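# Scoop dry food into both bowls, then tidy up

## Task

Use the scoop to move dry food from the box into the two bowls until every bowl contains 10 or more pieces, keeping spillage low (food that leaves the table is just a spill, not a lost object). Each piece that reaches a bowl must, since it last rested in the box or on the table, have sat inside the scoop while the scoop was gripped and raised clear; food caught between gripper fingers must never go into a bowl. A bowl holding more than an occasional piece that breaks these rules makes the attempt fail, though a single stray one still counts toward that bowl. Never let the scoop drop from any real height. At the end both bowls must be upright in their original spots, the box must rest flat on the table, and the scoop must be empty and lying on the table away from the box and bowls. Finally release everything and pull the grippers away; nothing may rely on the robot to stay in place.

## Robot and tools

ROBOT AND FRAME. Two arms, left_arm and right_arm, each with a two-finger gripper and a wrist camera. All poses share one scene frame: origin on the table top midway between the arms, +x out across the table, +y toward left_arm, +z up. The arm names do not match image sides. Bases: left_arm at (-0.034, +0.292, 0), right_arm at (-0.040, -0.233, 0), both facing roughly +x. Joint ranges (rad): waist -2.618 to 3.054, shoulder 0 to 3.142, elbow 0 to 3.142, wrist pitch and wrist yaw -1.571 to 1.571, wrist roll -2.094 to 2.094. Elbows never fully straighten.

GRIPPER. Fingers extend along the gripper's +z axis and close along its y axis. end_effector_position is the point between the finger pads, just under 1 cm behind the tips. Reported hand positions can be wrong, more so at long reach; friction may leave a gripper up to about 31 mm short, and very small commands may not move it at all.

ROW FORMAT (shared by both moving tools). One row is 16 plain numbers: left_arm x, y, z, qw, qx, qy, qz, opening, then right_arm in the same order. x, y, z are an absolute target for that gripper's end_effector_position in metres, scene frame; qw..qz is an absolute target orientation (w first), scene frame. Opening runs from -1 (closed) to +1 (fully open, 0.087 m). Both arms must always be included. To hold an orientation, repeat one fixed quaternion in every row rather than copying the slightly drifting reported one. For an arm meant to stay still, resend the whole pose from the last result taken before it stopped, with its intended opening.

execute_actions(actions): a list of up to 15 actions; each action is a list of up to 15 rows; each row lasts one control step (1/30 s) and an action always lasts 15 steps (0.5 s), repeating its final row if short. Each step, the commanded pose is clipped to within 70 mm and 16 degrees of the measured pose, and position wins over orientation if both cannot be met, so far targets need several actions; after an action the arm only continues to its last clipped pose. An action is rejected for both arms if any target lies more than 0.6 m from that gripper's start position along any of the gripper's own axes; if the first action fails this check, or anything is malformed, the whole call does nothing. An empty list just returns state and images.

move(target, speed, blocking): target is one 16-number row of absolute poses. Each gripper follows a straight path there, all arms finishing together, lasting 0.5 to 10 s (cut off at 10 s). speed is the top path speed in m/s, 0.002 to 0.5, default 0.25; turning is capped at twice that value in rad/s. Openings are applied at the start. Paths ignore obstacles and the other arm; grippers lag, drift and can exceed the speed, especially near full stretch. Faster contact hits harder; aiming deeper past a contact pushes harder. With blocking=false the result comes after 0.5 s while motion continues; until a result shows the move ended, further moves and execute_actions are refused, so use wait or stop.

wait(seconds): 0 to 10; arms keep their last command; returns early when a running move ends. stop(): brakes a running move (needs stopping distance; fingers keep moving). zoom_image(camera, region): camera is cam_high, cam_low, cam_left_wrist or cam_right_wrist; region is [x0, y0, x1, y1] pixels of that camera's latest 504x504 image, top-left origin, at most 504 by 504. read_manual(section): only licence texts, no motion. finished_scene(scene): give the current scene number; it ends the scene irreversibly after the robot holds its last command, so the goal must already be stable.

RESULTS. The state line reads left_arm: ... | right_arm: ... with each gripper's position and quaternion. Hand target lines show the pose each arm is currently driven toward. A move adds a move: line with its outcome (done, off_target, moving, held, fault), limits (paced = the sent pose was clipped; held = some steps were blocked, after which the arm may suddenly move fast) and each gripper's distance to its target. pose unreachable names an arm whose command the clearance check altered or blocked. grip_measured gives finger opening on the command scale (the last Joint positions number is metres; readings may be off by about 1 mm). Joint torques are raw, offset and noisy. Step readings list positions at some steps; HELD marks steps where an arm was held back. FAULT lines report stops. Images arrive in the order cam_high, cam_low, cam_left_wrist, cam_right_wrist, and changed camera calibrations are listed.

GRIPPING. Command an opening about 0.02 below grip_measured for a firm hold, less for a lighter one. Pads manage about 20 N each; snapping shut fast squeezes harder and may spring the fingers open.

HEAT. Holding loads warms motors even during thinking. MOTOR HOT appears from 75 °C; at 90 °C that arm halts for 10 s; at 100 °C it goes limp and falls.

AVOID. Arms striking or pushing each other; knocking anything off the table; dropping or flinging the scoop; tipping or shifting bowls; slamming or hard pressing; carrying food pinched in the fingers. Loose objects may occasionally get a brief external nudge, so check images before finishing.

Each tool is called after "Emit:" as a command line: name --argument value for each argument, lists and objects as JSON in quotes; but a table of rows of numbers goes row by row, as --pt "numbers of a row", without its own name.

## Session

Emit:
execute_actions --actions '[]'

Scene clock: 0.00 s.
left_arm: end_effector_position=(+0.3478, +0.2920, +0.3586) grip_measured=+1.000 end_effector_quat_wxyz=(+0.706, -0.002, +0.708, -0.002) | right_arm: end_effector_position=(+0.2450, -0.2640, +0.1514) grip_measured=-0.594 end_effector_quat_wxyz=(+0.286, +0.049, +0.957, -0.017)
Joint positions: left_arm=[ 0.013  1.044  1.041  0.001 -0.    -0.005  0.087] | right_arm=[-0.017  1.235  1.074 -0.828  0.001 -0.005  0.018]
Joint velocities: left_arm=[-0.022  0.007 -0.007 -0.037  0.007 -0.037  0.   ] | right_arm=[ 0.002 -0.022 -0.012 -0.081 -0.022 -0.051 -0.001]
Joint torques (N m, as the arm reports them, + toward a larger angle): no reading
Hand target (left_arm): +0.348, +0.292, +0.359; +0.706, -0.002, +0.708, -0.002
Hand target (right_arm): +0.246, -0.264, +0.152; +0.288, +0.049, +0.956, -0.017
camera_calibration (this result's frames):
cam_right_wrist: T_world_to_cam=[[-0.159555, -0.987189, -0.000676398, -0.220813], [-0.948466, 0.153107, 0.277436, 0.25415], [-0.273778, 0.0449079, -0.960744, 0.368739], [0, 0, 0, 1]] pos_world=[0.306773, -0.273456, 0.283604]

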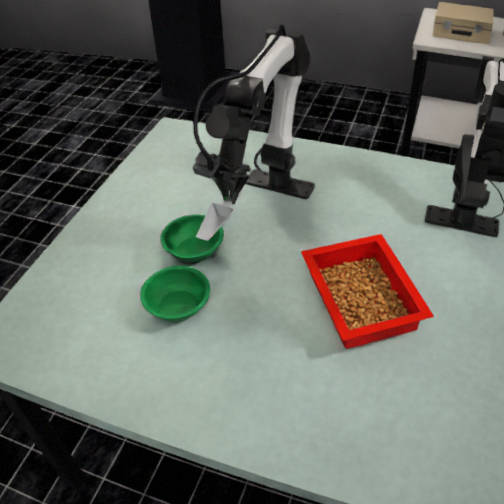

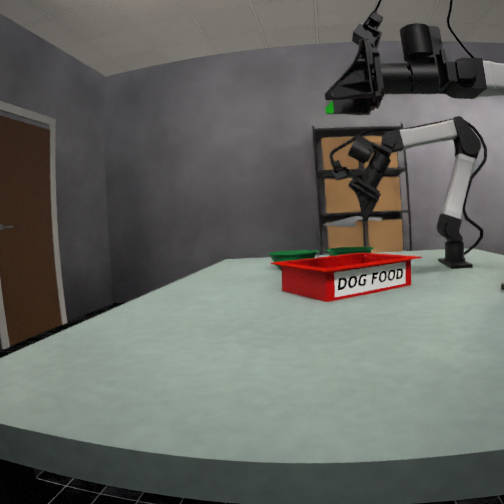

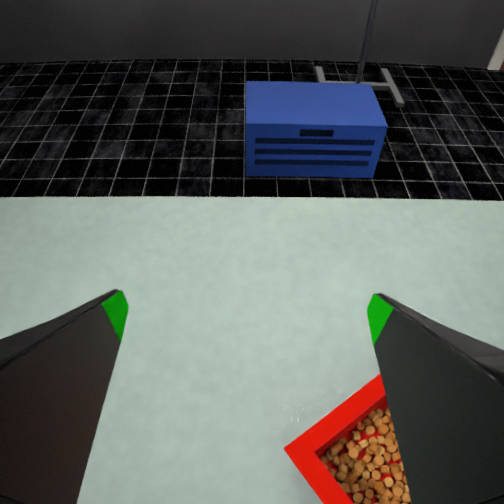

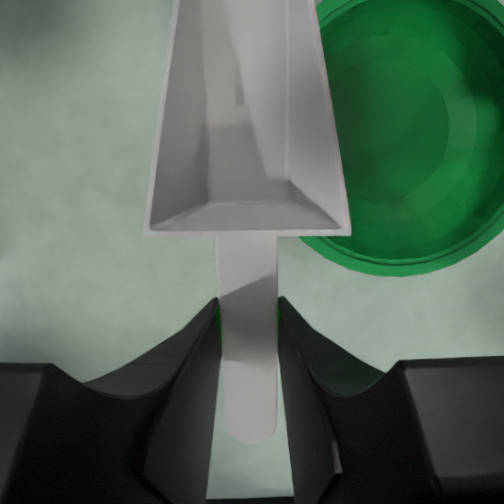

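Emit:
move --target '[0.334,0.222,0.13,0.0832,-0.2996,0.9501,0.0262,0.4, 0.225,-0.17,0.06,0.2164,0,0.9763,0,-0.62]' --speed 0.15

Scene clock: 21.83 s.
left_arm: end_effector_position=(+0.3296, +0.2213, +0.1312) grip_measured=+0.400 end_effector_quat_wxyz=(+0.088, -0.294, +0.951, +0.033) | right_arm: end_effector_position=(+0.2232, -0.1715, +0.0679) grip_measured=-0.594 end_effector_quat_wxyz=(+0.219, -0.001, +0.976, +0.006)
Joint positions: left_arm=[-0.167  1.949  1.812 -1.307 -0.139 -0.771  0.061] | right_arm=[ 0.346  1.33   0.857 -0.665  0.096  0.233  0.018]
Joint velocities: left_arm=[-0.032  0.002 -0.002 -0.037  0.022 -0.037  0.001] | right_arm=[0.007 0.007 0.002 0.007 0.022 0.007 0.   ]
Joint torques (N m, as the arm reports them, + toward a larger angle): left_arm=[ 1.33 -9.9   7.15  0.55  0.08  0.03] | right_arm=[ 1.53 -4.23  5.22  1.33  0.22  0.11]
Hand target (left_arm): +0.332, +0.222, +0.133; +0.085, -0.302, +0.949, +0.029
Hand target (right_arm): +0.223, -0.170, +0.060; +0.217, +0.000, +0.976, +0.001
Off the commanded pose (left_arm): 0.005 m, 1 deg.
Off the commanded pose (right_arm): 0.008 m, 1 deg.
move: done
camera_calibration (this result's frames):
cam_left_wrist: T_world_to_cam=[[0.578126, -0.815909, 0.0079215, -0.0152368], [-0.636984, -0.445236, 0.629299, 0.251227], [-0.509923, -0.36886, -0.777123, 0.490827], [0, 0, 0, 1]] pos_world=[0.41912, 0.28047, 0.223457]
cam_right_wrist: T_world_to_cam=[[-0.0519755, -0.99861, -0.00870172, -0.158422], [-0.911378, 0.0438693, 0.409225, 0.206484], [-0.408274, 0.0292002, -0.912392, 0.302404], [0, 0, 0, 1]] pos_world=[0.303415, -0.176091, 0.190034]

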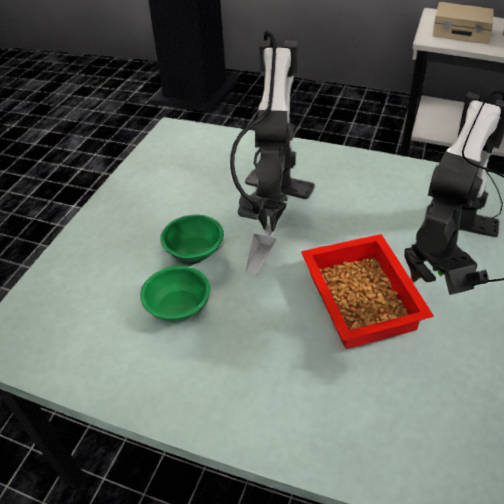

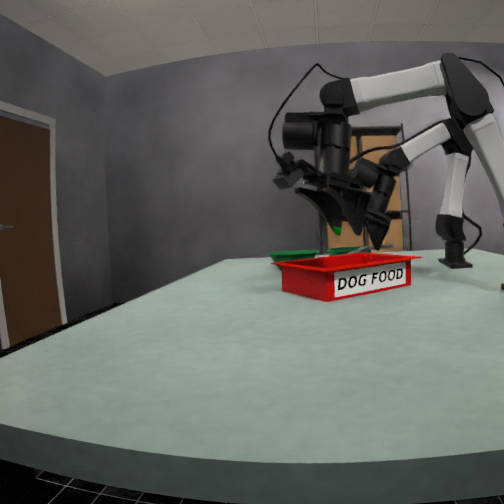

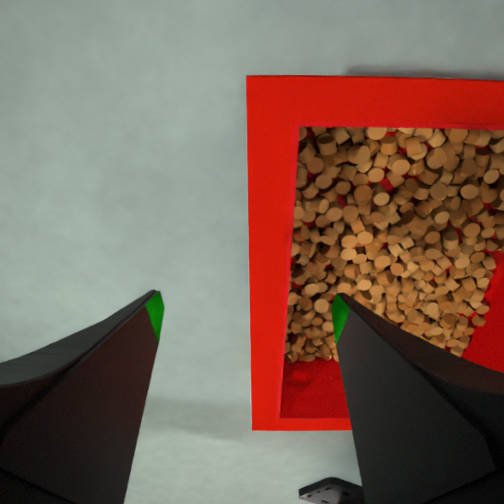

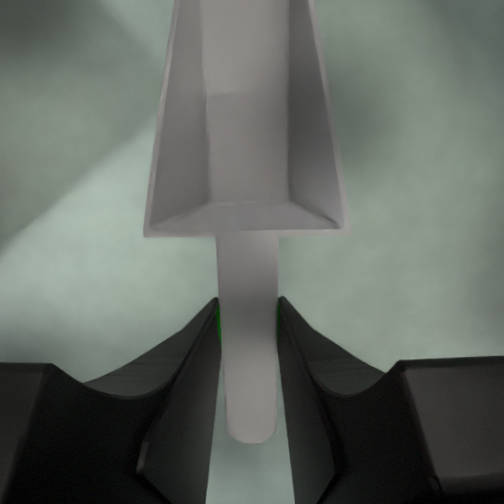

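Emit:
move --target '[0.334,0.213,0.038,0.0832,-0.2996,0.9501,0.0262,0.4, 0.225,-0.17,0.021,0.2164,0,0.9763,0,-0.62]' --speed 0.05

Scene clock: 33.20 s.
left_arm: end_effector_position=(+0.3384, +0.2183, +0.0484) grip_measured=+0.400 end_effector_quat_wxyz=(+0.095, -0.302, +0.948, +0.026) | right_arm: end_effector_position=(+0.2300, -0.1704, +0.0317) grip_measured=-0.594 end_effector_quat_wxyz=(+0.227, +0.001, +0.974, +0.006)
Joint positions: left_arm=[-0.167  1.984  1.531 -0.973 -0.134 -0.788  0.061] | right_arm=[ 0.346  1.394  0.75  -0.479  0.101  0.234  0.018]
Joint velocities: left_arm=[-0.012  0.002 -0.007  0.007 -0.007 -0.022 -0.001] | right_arm=[-0.002 -0.012 -0.002 -0.051 -0.007  0.007 -0.001]
Joint torques (N m, as the arm reports them, + toward a larger angle): left_arm=[ -0.32 -10.21   4.14   0.81   0.07   0.04] | right_arm=[ 1.69 -4.53  4.71  1.25  0.19  0.1 ]
Hand target (left_arm): +0.333, +0.213, +0.038; +0.083, -0.300, +0.950, +0.027
Hand target (right_arm): +0.224, -0.170, +0.022; +0.216, -0.000, +0.976, -0.000
Off the commanded pose (left_arm): 0.012 m, 1 deg.
Off the commanded pose (right_arm): 0.012 m, 1 deg.
move: off_target (left_arm, right_arm)
camera_calibration (this result's frames):
cam_left_wrist: T_world_to_cam=[[0.590597, -0.80651, 0.0271544, -0.0293082], [-0.641074, -0.448481, 0.622807, 0.30994], [-0.490122, -0.385236, -0.781904, 0.426886], [0, 0, 0, 1]] pos_world=[0.42523, 0.279817, 0.141547]
cam_right_wrist: T_world_to_cam=[[-0.0548004, -0.998447, -0.0100166, -0.156651], [-0.91774, 0.0464135, 0.394461, 0.229856], [-0.393383, 0.0308093, -0.918858, 0.269226], [0, 0, 0, 1]] pos_world=[0.308273, -0.175371, 0.155143]

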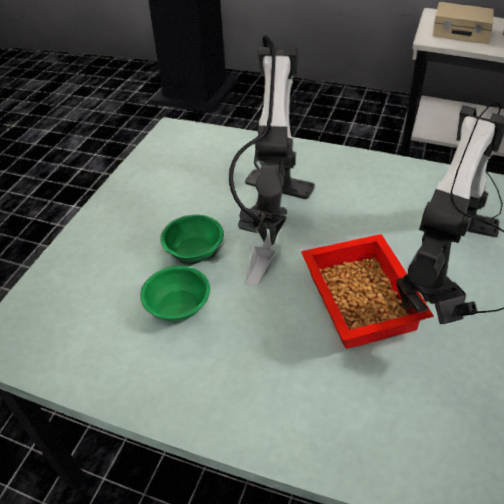

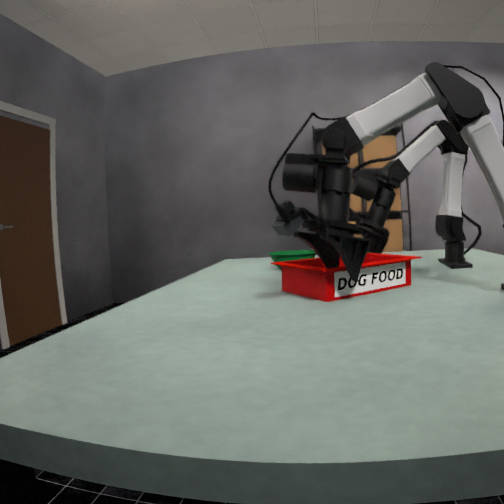

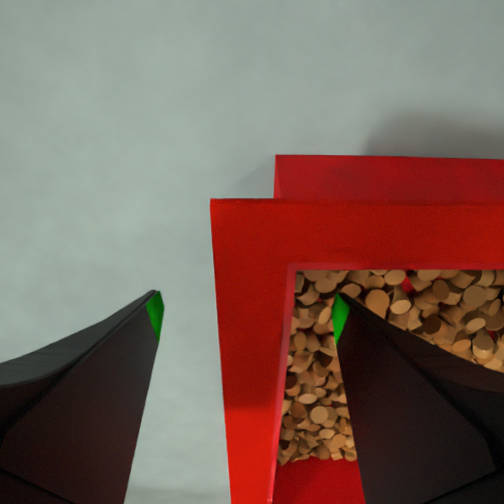

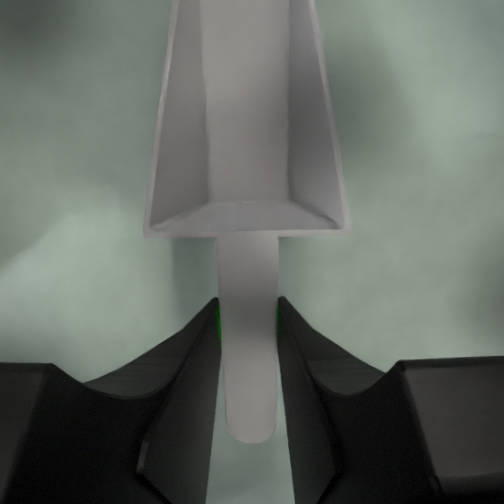

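Emit:
move --target '[0.3384,0.2183,0.046,0.0832,-0.2996,0.9501,0.0262,-0.6, 0.23,-0.1704,0.030,0.2164,0,0.9763,0,-0.35]' --speed 0.03

Emit:
move --target '[0.292,0.186,0.047,0.0832,-0.2996,0.9501,0.0262,-0.6, 0.23,-0.1704,0.024,0.5,0,0.866,0,-0.35]' --speed 0.1

Scene clock: 43.23 s.
left_arm: end_effector_position=(+0.3390, +0.2175, +0.0484) grip_measured=-0.527 end_effector_quat_wxyz=(+0.095, -0.303, +0.948, +0.023) | right_arm: end_effector_position=(+0.2272, -0.1712, +0.0309) grip_measured=-0.350 end_effector_quat_wxyz=(+0.221, +0.000, +0.975, +0.005)
Joint positions: left_arm=[-0.167  1.984  1.531 -0.971 -0.13  -0.79   0.021] | right_arm=[ 0.346  1.394  0.75  -0.491  0.101  0.234  0.028]
Joint velocities: left_arm=[-0.002  0.007 -0.007  0.007  0.066  0.037  0.001] | right_arm=[ 0.007 -0.007 -0.007  0.066 -0.037 -0.081  0.   ]
Joint torques (N m, as the arm reports them, + toward a larger angle): left_arm=[ 0.88 -9.59  7.02  0.5   0.1   0.12] | right_arm=[ 1.1  -3.82  8.06  1.08  0.13  0.02]
Hand target (left_arm): +0.338, +0.218, +0.046; +0.084, -0.300, +0.950, +0.026
Hand target (right_arm): +0.230, -0.170, +0.030; +0.217, -0.000, +0.976, +0.000
Off the commanded pose (left_arm): 0.003 m, 1 deg.
Off the commanded pose (right_arm): 0.003 m, 1 deg.
move: done
camera_calibration (this result's frames):
cam_left_wrist: T_world_to_cam=[[0.591939, -0.805352, 0.0318711, -0.0312485], [-0.641697, -0.446987, 0.62324, 0.30981], [-0.487682, -0.389372, -0.781381, 0.426957], [0, 0, 0, 1]] pos_world=[0.425521, 0.27956, 0.141525]
cam_right_wrist: T_world_to_cam=[[-0.0548967, -0.998472, -0.00628188, -0.157664], [-0.913019, 0.0476495, 0.405126, 0.226405], [-0.404207, 0.0279755, -0.914239, 0.269166], [0, 0, 0, 1]] pos_world=[0.306856, -0.175742, 0.153369]

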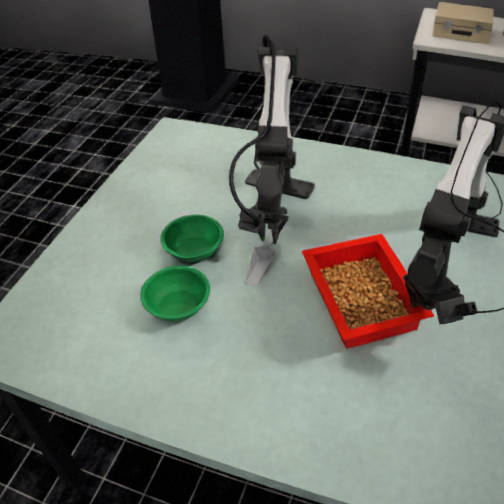

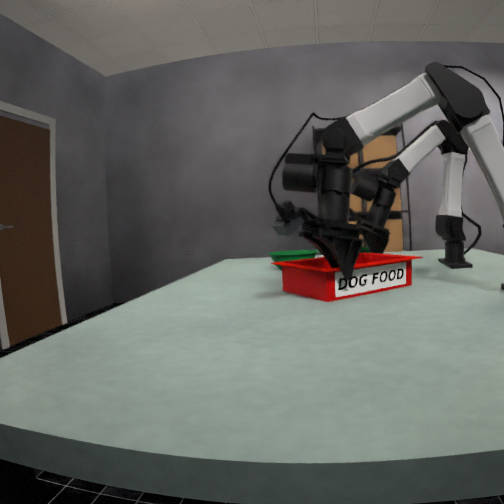

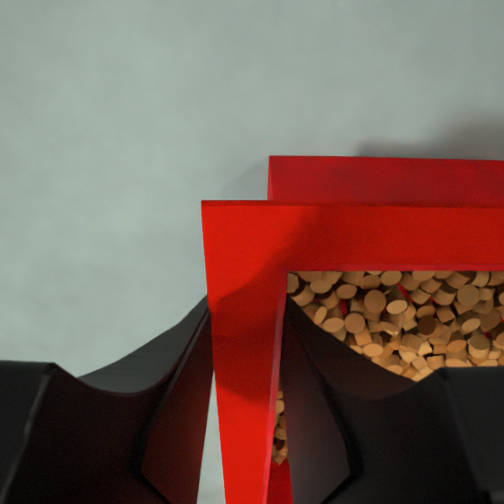

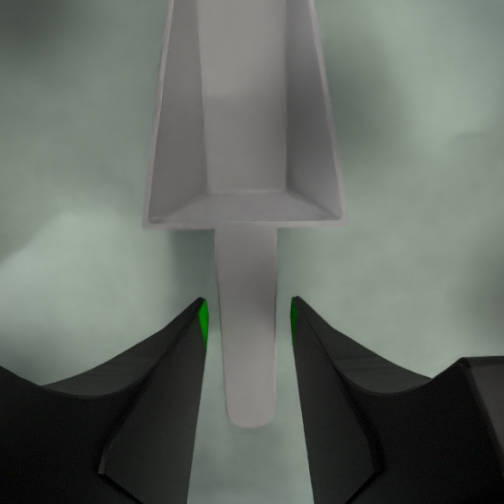

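Scene clock: 46.87 s.
left_arm: end_effector_position=(+0.3032, +0.1872, +0.0481) grip_measured=-0.527 end_effector_quat_wxyz=(+0.092, -0.305, +0.948, +0.023) | right_arm: end_effector_position=(+0.2316, -0.1703, +0.0246) grip_measured=-0.350 end_effector_quat_wxyz=(+0.492, +0.006, +0.871, +0.002)
Joint positions: left_arm=[-0.267  1.888  1.397 -0.952 -0.14  -0.894  0.021] | right_arm=[0.503 1.075 0.177 0.315 0.354 0.234 0.028]
Joint velocities: left_arm=[0.017 0.007 0.007 0.007 0.022 0.022 0.   ] | right_arm=[-0.002 -0.012  0.012  0.066 -0.066  0.022 -0.   ]
Joint torques (N m, as the arm reports them, + toward a larger angle): left_arm=[ -0.14 -11.71   3.57   0.59   0.04   0.02] | right_arm=[ 1.56 -4.05  4.63  1.92  0.27 -0.07]
Hand target (left_arm): +0.293, +0.186, +0.047; +0.084, -0.299, +0.950, +0.027
Hand target (right_arm): +0.229, -0.171, +0.025; +0.500, +0.001, +0.866, -0.001
Off the commanded pose (left_arm): 0.011 m, 1 deg.
Off the commanded pose (right_arm): 0.002 m, 1 deg.
move: off_target (left_arm)
camera_calibration (this result's frames):
cam_left_wrist: T_world_to_cam=[[0.595005, -0.803113, 0.0312809, -0.0357605], [-0.636553, -0.44713, 0.628391, 0.271756], [-0.490682, -0.393807, -0.777269, 0.39895], [0, 0, 0, 1]] pos_world=[0.390022, 0.2499, 0.140441]
cam_right_wrist: T_world_to_cam=[[-0.0570764, -0.997698, -0.0366282, -0.155188], [-0.98453, 0.0623349, -0.16375, 0.265982], [0.165656, 0.0267153, -0.985822, 0.134814], [0, 0, 0, 1]] pos_world=[0.230677, -0.175012, 0.170773]

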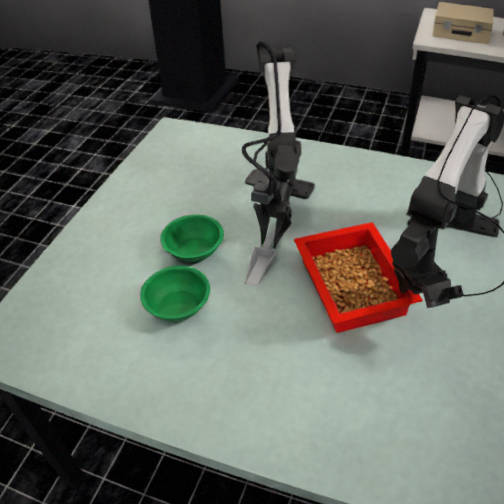

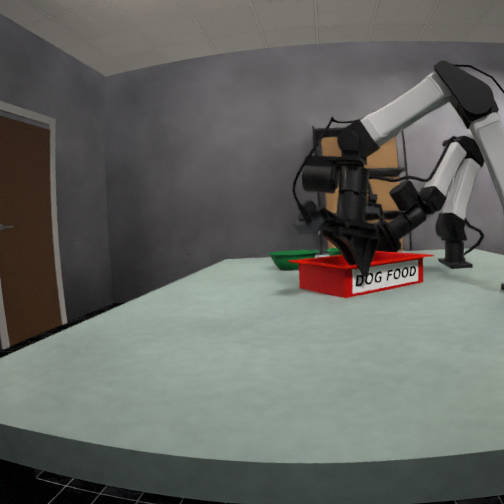

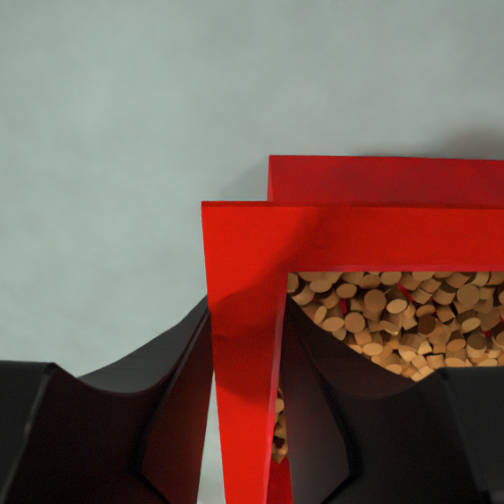

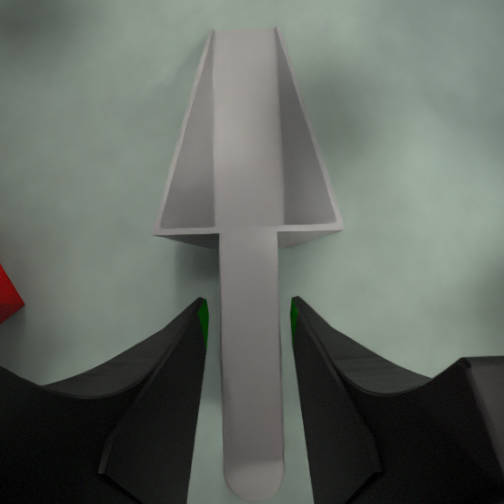

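Emit:
move --target '[0.303,0.187,0.048,0.0832,-0.2996,0.9501,0.0262,-0.6, 0.2316,-0.1703,0.0246,0.492,0,0.871,0,-0.68]' --speed 0.03

Emit:
move --target '[0.303,0.187,0.048,0.0832,-0.2996,0.9501,0.0262,-0.6, 0.2285,-0.13,0.18,0.492,0,0.871,0,-0.68]' --speed 0.15

Emit:
move --target '[0.303,0.187,0.048,0.0832,-0.2996,0.9501,0.0262,-0.6, 0.232,0.010,0.18,0.3262,-0.2826,0.8962,0.1028,-0.68]' --speed 0.15

Emit:
move --target '[0.303,0.187,0.048,0.0832,-0.2996,0.9501,0.0262,-0.6, 0.232,0.010,0.125,0.1656,-0.2961,0.9392,0.0522,-0.68]' --speed 0.08

Emit:
move --target '[0.303,0.187,0.048,0.0832,-0.2996,0.9501,0.0262,-0.6, 0.245,0.0194,0.102,0.1656,-0.2961,0.9392,0.0522,-0.68]' --speed 0.025

Scene clock: 84.63 s.
left_arm: end_effector_position=(+0.3033, +0.1872, +0.0481) grip_measured=-0.527 end_effector_quat_wxyz=(+0.092, -0.305, +0.948, +0.023) | right_arm: end_effector_position=(+0.2319, -0.1703, +0.0250) grip_measured=-0.595 end_effector_quat_wxyz=(+0.493, +0.005, +0.870, +0.001)
Joint positions: left_arm=[-0.267  1.888  1.397 -0.951 -0.14  -0.894  0.021] | right_arm=[0.503 1.075 0.177 0.317 0.354 0.233 0.018]
Joint velocities: left_arm=[-0.002  0.007  0.012  0.066  0.007 -0.051 -0.   ] | right_arm=[ 0.012  0.002  0.022  0.051 -0.037  0.037  0.   ]
Joint torques (N m, as the arm reports them, + toward a larger angle): left_arm=[ 0.81 -9.02  7.02  0.47  0.05  0.21] | right_arm=[ 0.88 -2.41  6.35  1.75  0.08 -0.05]
Hand target (left_arm): +0.303, +0.187, +0.048; +0.084, -0.300, +0.950, +0.026
Hand target (right_arm): +0.232, -0.170, +0.025; +0.492, +0.000, +0.871, +0.000
Off the commanded pose (left_arm): 0.000 m, 1 deg.
Off the commanded pose (right_arm): 0.000 m, 1 deg.
move: done
camera_calibration (this result's frames):
cam_left_wrist: T_world_to_cam=[[0.594993, -0.80311, 0.0315837, -0.0358491], [-0.636784, -0.447063, 0.628204, 0.271868], [-0.490397, -0.393889, -0.777407, 0.398922], [0, 0, 0, 1]] pos_world=[0.390081, 0.249883, 0.140468]
cam_right_wrist: T_world_to_cam=[[-0.0565439, -0.997751, -0.0359999, -0.155307], [-0.984259, 0.0617541, -0.165594, 0.266221], [0.167445, 0.0260698, -0.985537, 0.134581], [0, 0, 0, 1]] pos_world=[0.230714, -0.174907, 0.171128]

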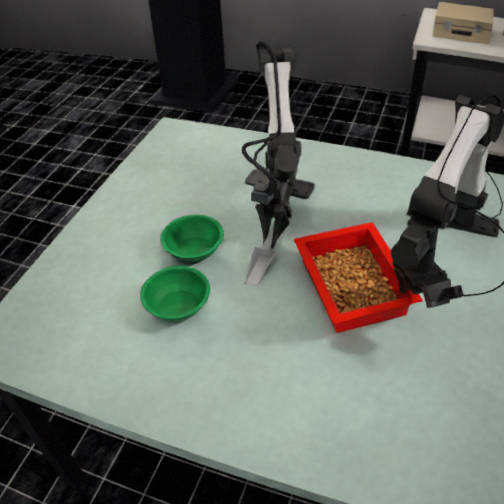

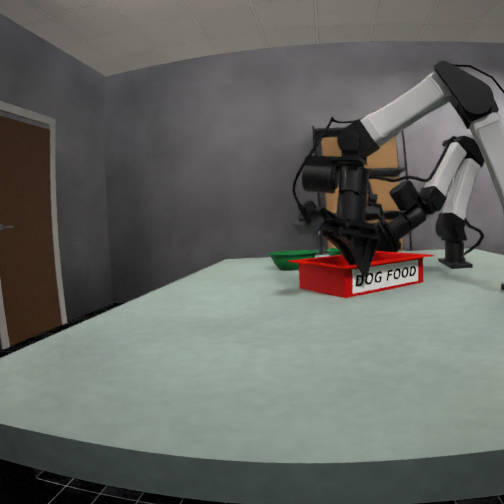

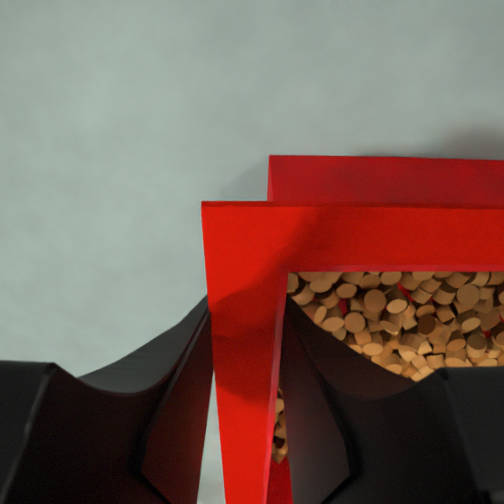

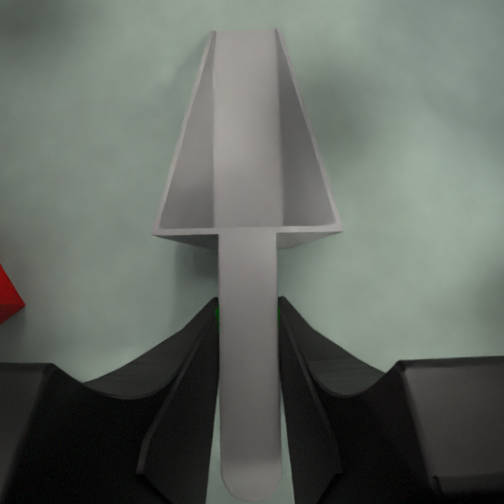

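Scene clock: 86.37 s.
left_arm: end_effector_position=(+0.3033, +0.1872, +0.0481) grip_measured=-0.527 end_effector_quat_wxyz=(+0.092, -0.305, +0.948, +0.023) | right_arm: end_effector_position=(+0.2240, -0.1340, +0.1701) grip_measured=-0.595 end_effector_quat_wxyz=(+0.482, -0.006, +0.876, -0.002)
Joint positions: left_arm=[-0.267  1.888  1.397 -0.951 -0.14  -0.894  0.021] | right_arm=[ 0.713  0.92   0.763 -0.504  0.514  0.354  0.018]
Joint velocities: left_arm=[-0.007 -0.012  0.002  0.022  0.037 -0.037 -0.   ] | right_arm=[ 0.002  0.002  0.002 -0.081  0.051 -0.007  0.001]
Joint torques (N m, as the arm reports them, + toward a larger angle): left_arm=[ 0.68 -9.01  6.66  0.47  0.1   0.21] | right_arm=[ 1.61 -0.74  9.79  1.71  0.37  0.11]
Hand target (left_arm): +0.303, +0.187, +0.048; +0.084, -0.300, +0.950, +0.026
Hand target (right_arm): +0.229, -0.130, +0.179; +0.491, +0.000, +0.871, +0.001
Off the commanded pose (left_arm): 0.000 m, 1 deg.
Off the commanded pose (right_arm): 0.012 m, 1 deg.
move: off_target (right_arm)
camera_calibration (this result's frames):
cam_left_wrist: T_world_to_cam=[[0.594993, -0.80311, 0.0315837, -0.0358491], [-0.636784, -0.447063, 0.628204, 0.271868], [-0.490397, -0.393889, -0.777407, 0.398922], [0, 0, 0, 1]] pos_world=[0.390081, 0.249883, 0.140468]
cam_right_wrist: T_world_to_cam=[[-0.0416332, -0.99898, -0.0174674, -0.12098], [-0.988719, 0.0437105, -0.143262, 0.275056], [0.14388, 0.0113058, -0.989531, 0.281883], [0, 0, 0, 1]] pos_world=[0.226359, -0.136067, 0.316224]

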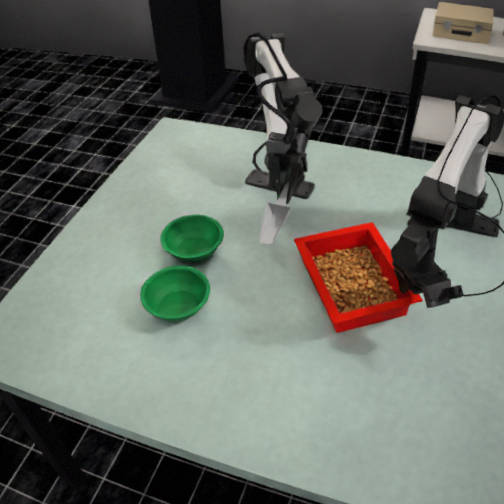

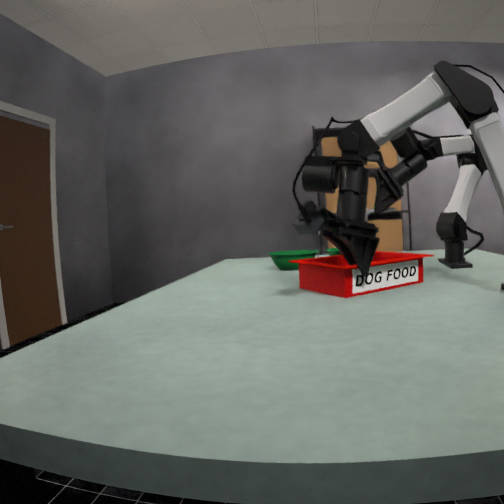

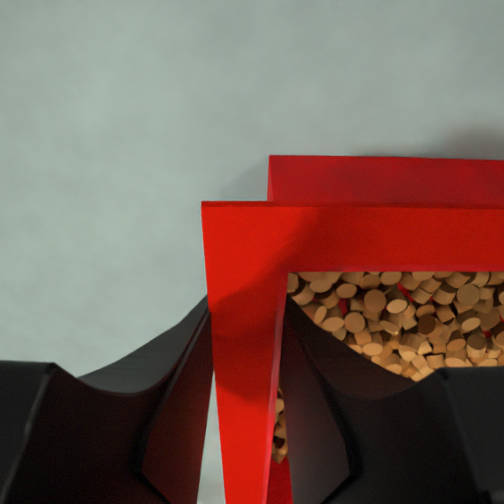

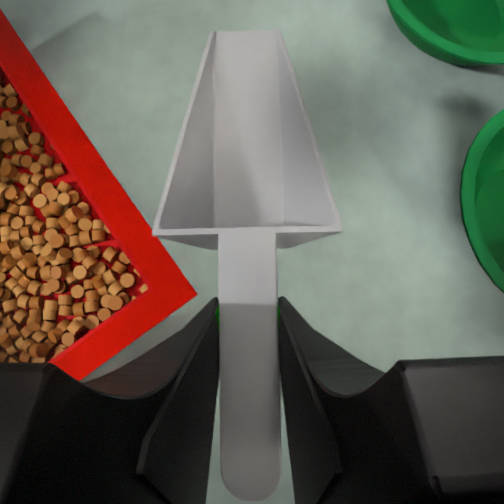

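Scene clock: 89.10 s.
left_arm: end_effector_position=(+0.3033, +0.1872, +0.0481) grip_measured=-0.527 end_effector_quat_wxyz=(+0.092, -0.305, +0.948, +0.023) | right_arm: end_effector_position=(+0.2273, +0.0007, +0.1721) grip_measured=-0.595 end_effector_quat_wxyz=(+0.320, -0.273, +0.902, +0.094)
Joint positions: left_arm=[-0.267  1.888  1.397 -0.951 -0.14  -0.894  0.021] | right_arm=[ 0.847  1.421  1.253 -0.731  0.111  0.131  0.018]
Joint velocities: left_arm=[-0.027  0.007 -0.002  0.007 -0.081 -0.037 -0.001] | right_arm=[-0.002  0.002 -0.007 -0.022  0.022 -0.037  0.001]
Joint torques (N m, as the arm reports them, + toward a larger angle): left_arm=[ 0.7  -8.86  6.81  0.44  0.14  0.15] | right_arm=[ 1.49 -6.04  9.73  1.49 -0.08 -0.11]
Hand target (left_arm): +0.303, +0.187, +0.048; +0.084, -0.300, +0.950, +0.026
Hand target (right_arm): +0.230, +0.010, +0.180; +0.327, -0.283, +0.896, +0.104
Off the commanded pose (left_arm): 0.000 m, 1 deg.
Off the commanded pose (right_arm): 0.013 m, 2 deg.
move: off_target (right_arm)
camera_calibration (this result's frames):
cam_left_wrist: T_world_to_cam=[[0.594993, -0.80311, 0.0315837, -0.0358491], [-0.636784, -0.447063, 0.628204, 0.271868], [-0.490397, -0.393889, -0.777407, 0.398922], [0, 0, 0, 1]] pos_world=[0.390081, 0.249883, 0.140468]
cam_right_wrist: T_world_to_cam=[[0.505894, -0.86258, -0.00510732, -0.112888], [-0.847644, -0.498214, 0.182435, 0.185022], [-0.159909, -0.0879636, -0.983205, 0.349962], [0, 0, 0, 1]] pos_world=[0.269904, 0.0255894, 0.309753]

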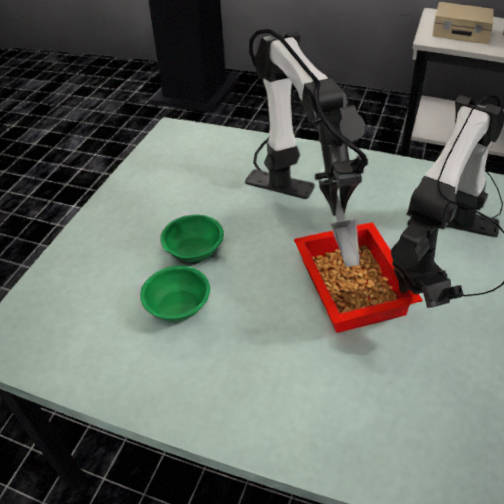

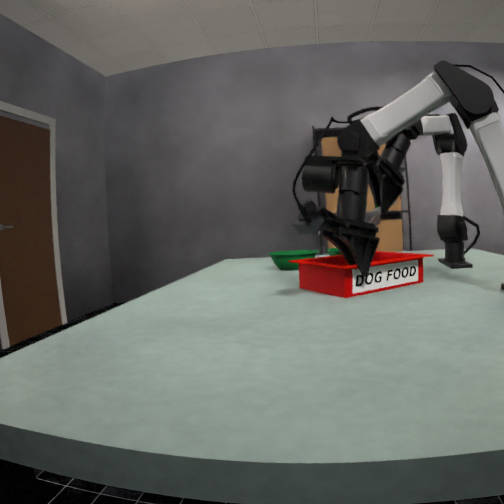

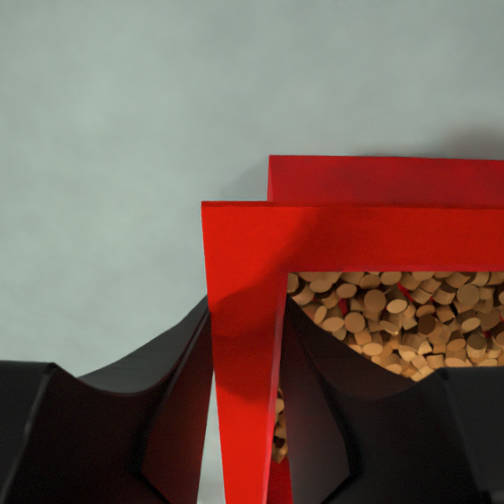

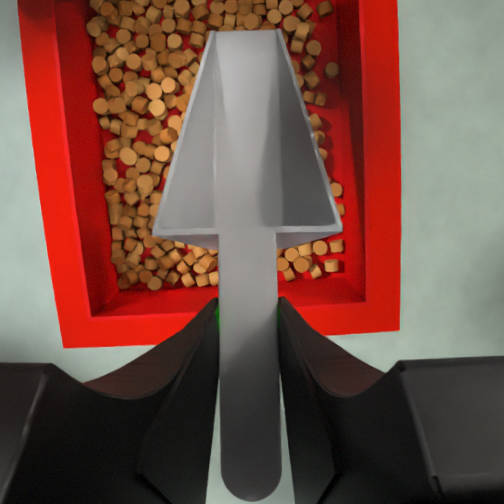

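Scene clock: 91.57 s.
left_arm: end_effector_position=(+0.3033, +0.1872, +0.0481) grip_measured=-0.527 end_effector_quat_wxyz=(+0.092, -0.305, +0.948, +0.023) | right_arm: end_effector_position=(+0.2251, +0.0072, +0.1193) grip_measured=-0.595 end_effector_quat_wxyz=(+0.160, -0.297, +0.940, +0.046)
Joint positions: left_arm=[-0.267  1.888  1.397 -0.951 -0.14  -0.894  0.021] | right_arm=[ 0.837  1.737  1.476 -0.979  0.053  0.127  0.018]
Joint velocities: left_arm=[ 0.007 -0.007 -0.017 -0.066 -0.051  0.037 -0.001] | right_arm=[-0.007 -0.012 -0.017  0.037 -0.037 -0.051 -0.   ]
Joint torques (N m, as the arm reports them, + toward a larger angle): left_arm=[ 0.46 -8.97  6.95  0.47  0.05  0.19] | right_arm=[ 0.01 -9.37  9.23  0.94 -0.1  -0.07]
Hand target (left_arm): +0.303, +0.187, +0.048; +0.084, -0.300, +0.950, +0.026
Hand target (right_arm): +0.232, +0.010, +0.125; +0.166, -0.297, +0.939, +0.053
Off the commanded pose (left_arm): 0.000 m, 1 deg.
Off the commanded pose (right_arm): 0.009 m, 1 deg.
move: done
camera_calibration (this result's frames):
cam_left_wrist: T_world_to_cam=[[0.594993, -0.80311, 0.0315837, -0.0358491], [-0.636784, -0.447063, 0.628204, 0.271868], [-0.490397, -0.393889, -0.777407, 0.398922], [0, 0, 0, 1]] pos_world=[0.390081, 0.249883, 0.140468]
cam_right_wrist: T_world_to_cam=[[0.526151, -0.850201, 0.0179555, -0.113832], [-0.739491, -0.447008, 0.503325, 0.13305], [-0.419902, -0.278103, -0.86391, 0.343899], [0, 0, 0, 1]] pos_world=[0.302686, 0.0583333, 0.232174]

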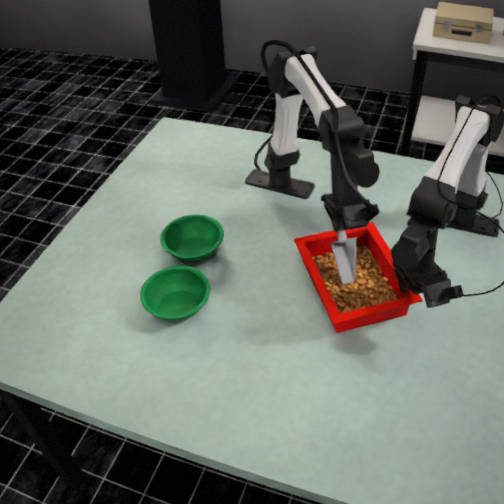

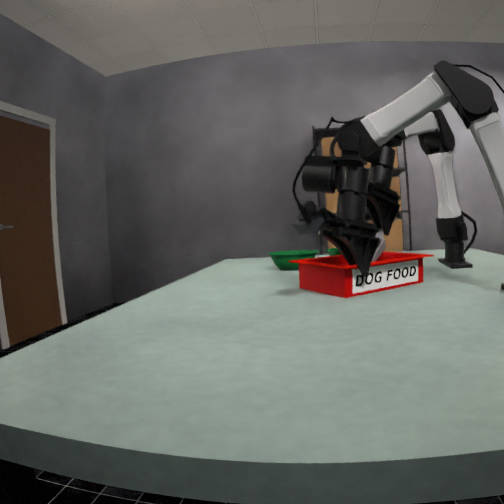

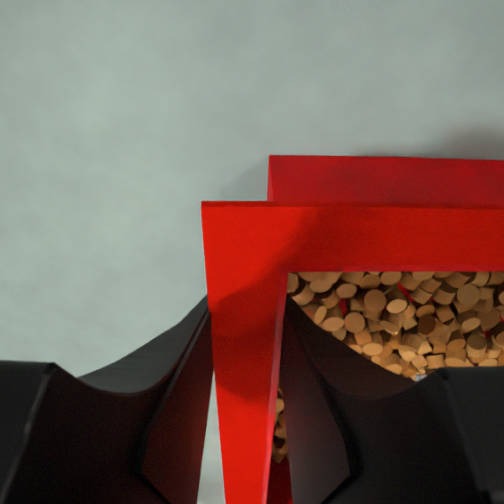

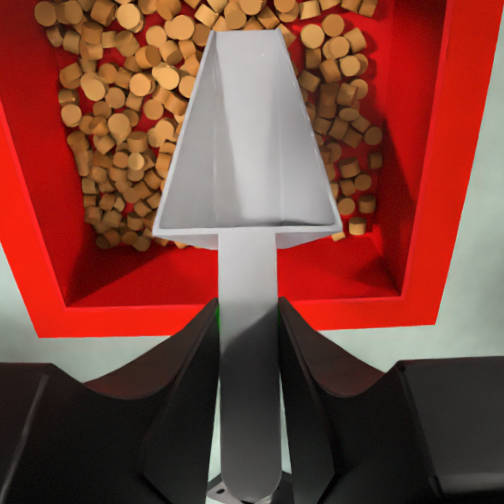

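Scene clock: 92.97 s.
left_arm: end_effector_position=(+0.3033, +0.1872, +0.0481) grip_measured=-0.527 end_effector_quat_wxyz=(+0.092, -0.305, +0.948, +0.023) | right_arm: end_effector_position=(+0.2363, +0.0169, +0.1024) grip_measured=-0.595 end_effector_quat_wxyz=(+0.161, -0.297, +0.940, +0.048)
Joint positions: left_arm=[-0.267  1.888  1.397 -0.951 -0.14  -0.894  0.021] | right_arm=[ 0.834  1.793  1.476 -0.919  0.05   0.125  0.018]
Joint velocities: left_arm=[ 0.002  0.007  0.002 -0.037  0.022 -0.007  0.   ] | right_arm=[-0.007 -0.007 -0.022 -0.037 -0.037 -0.007  0.   ]
Joint torques (N m, as the arm reports them, + toward a larger angle): left_arm=[ 0.69 -8.72  6.89  0.43  0.11  0.18] | right_arm=[-0.16 -9.23  8.4   1.07 -0.1  -0.04]
Hand target (left_arm): +0.303, +0.187, +0.048; +0.084, -0.300, +0.950, +0.026
Hand target (right_arm): +0.245, +0.020, +0.102; +0.166, -0.296, +0.939, +0.052
Off the commanded pose (left_arm): 0.000 m, 1 deg.
Off the commanded pose (right_arm): 0.009 m, 1 deg.
move: done
camera_calibration (this result's frames):
cam_left_wrist: T_world_to_cam=[[0.594993, -0.80311, 0.0315837, -0.0358491], [-0.636784, -0.447063, 0.628204, 0.271868], [-0.490397, -0.393889, -0.777407, 0.398922], [0, 0, 0, 1]] pos_world=[0.390081, 0.249883, 0.140468]
cam_right_wrist: T_world_to_cam=[[0.526544, -0.850013, 0.0151539, -0.111052], [-0.739908, -0.449416, 0.500561, 0.154538], [-0.418673, -0.27478, -0.865569, 0.33657], [0, 0, 0, 1]] pos_world=[0.313731, 0.0675386, 0.215652]

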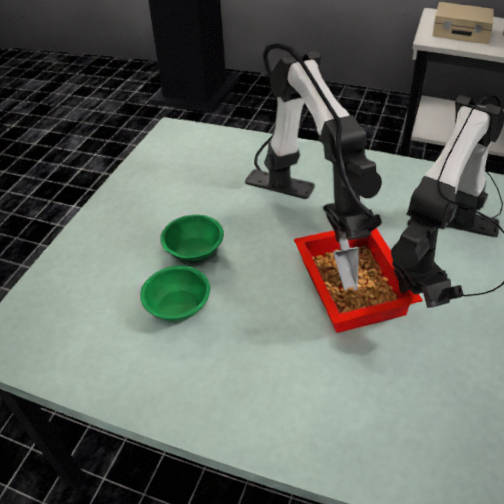

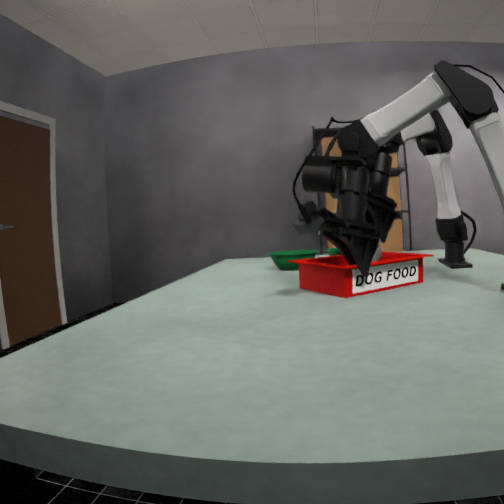

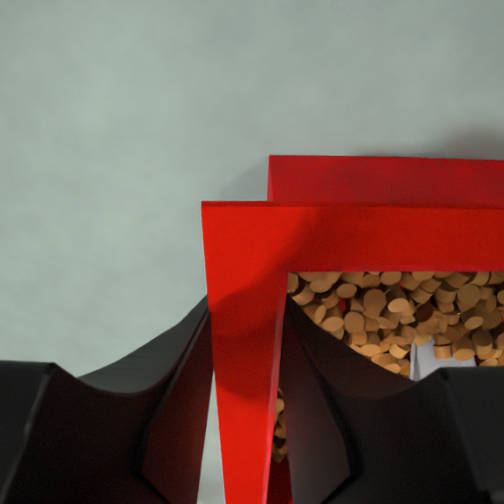

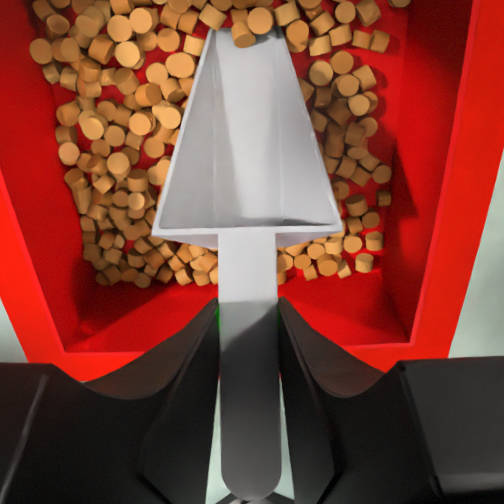

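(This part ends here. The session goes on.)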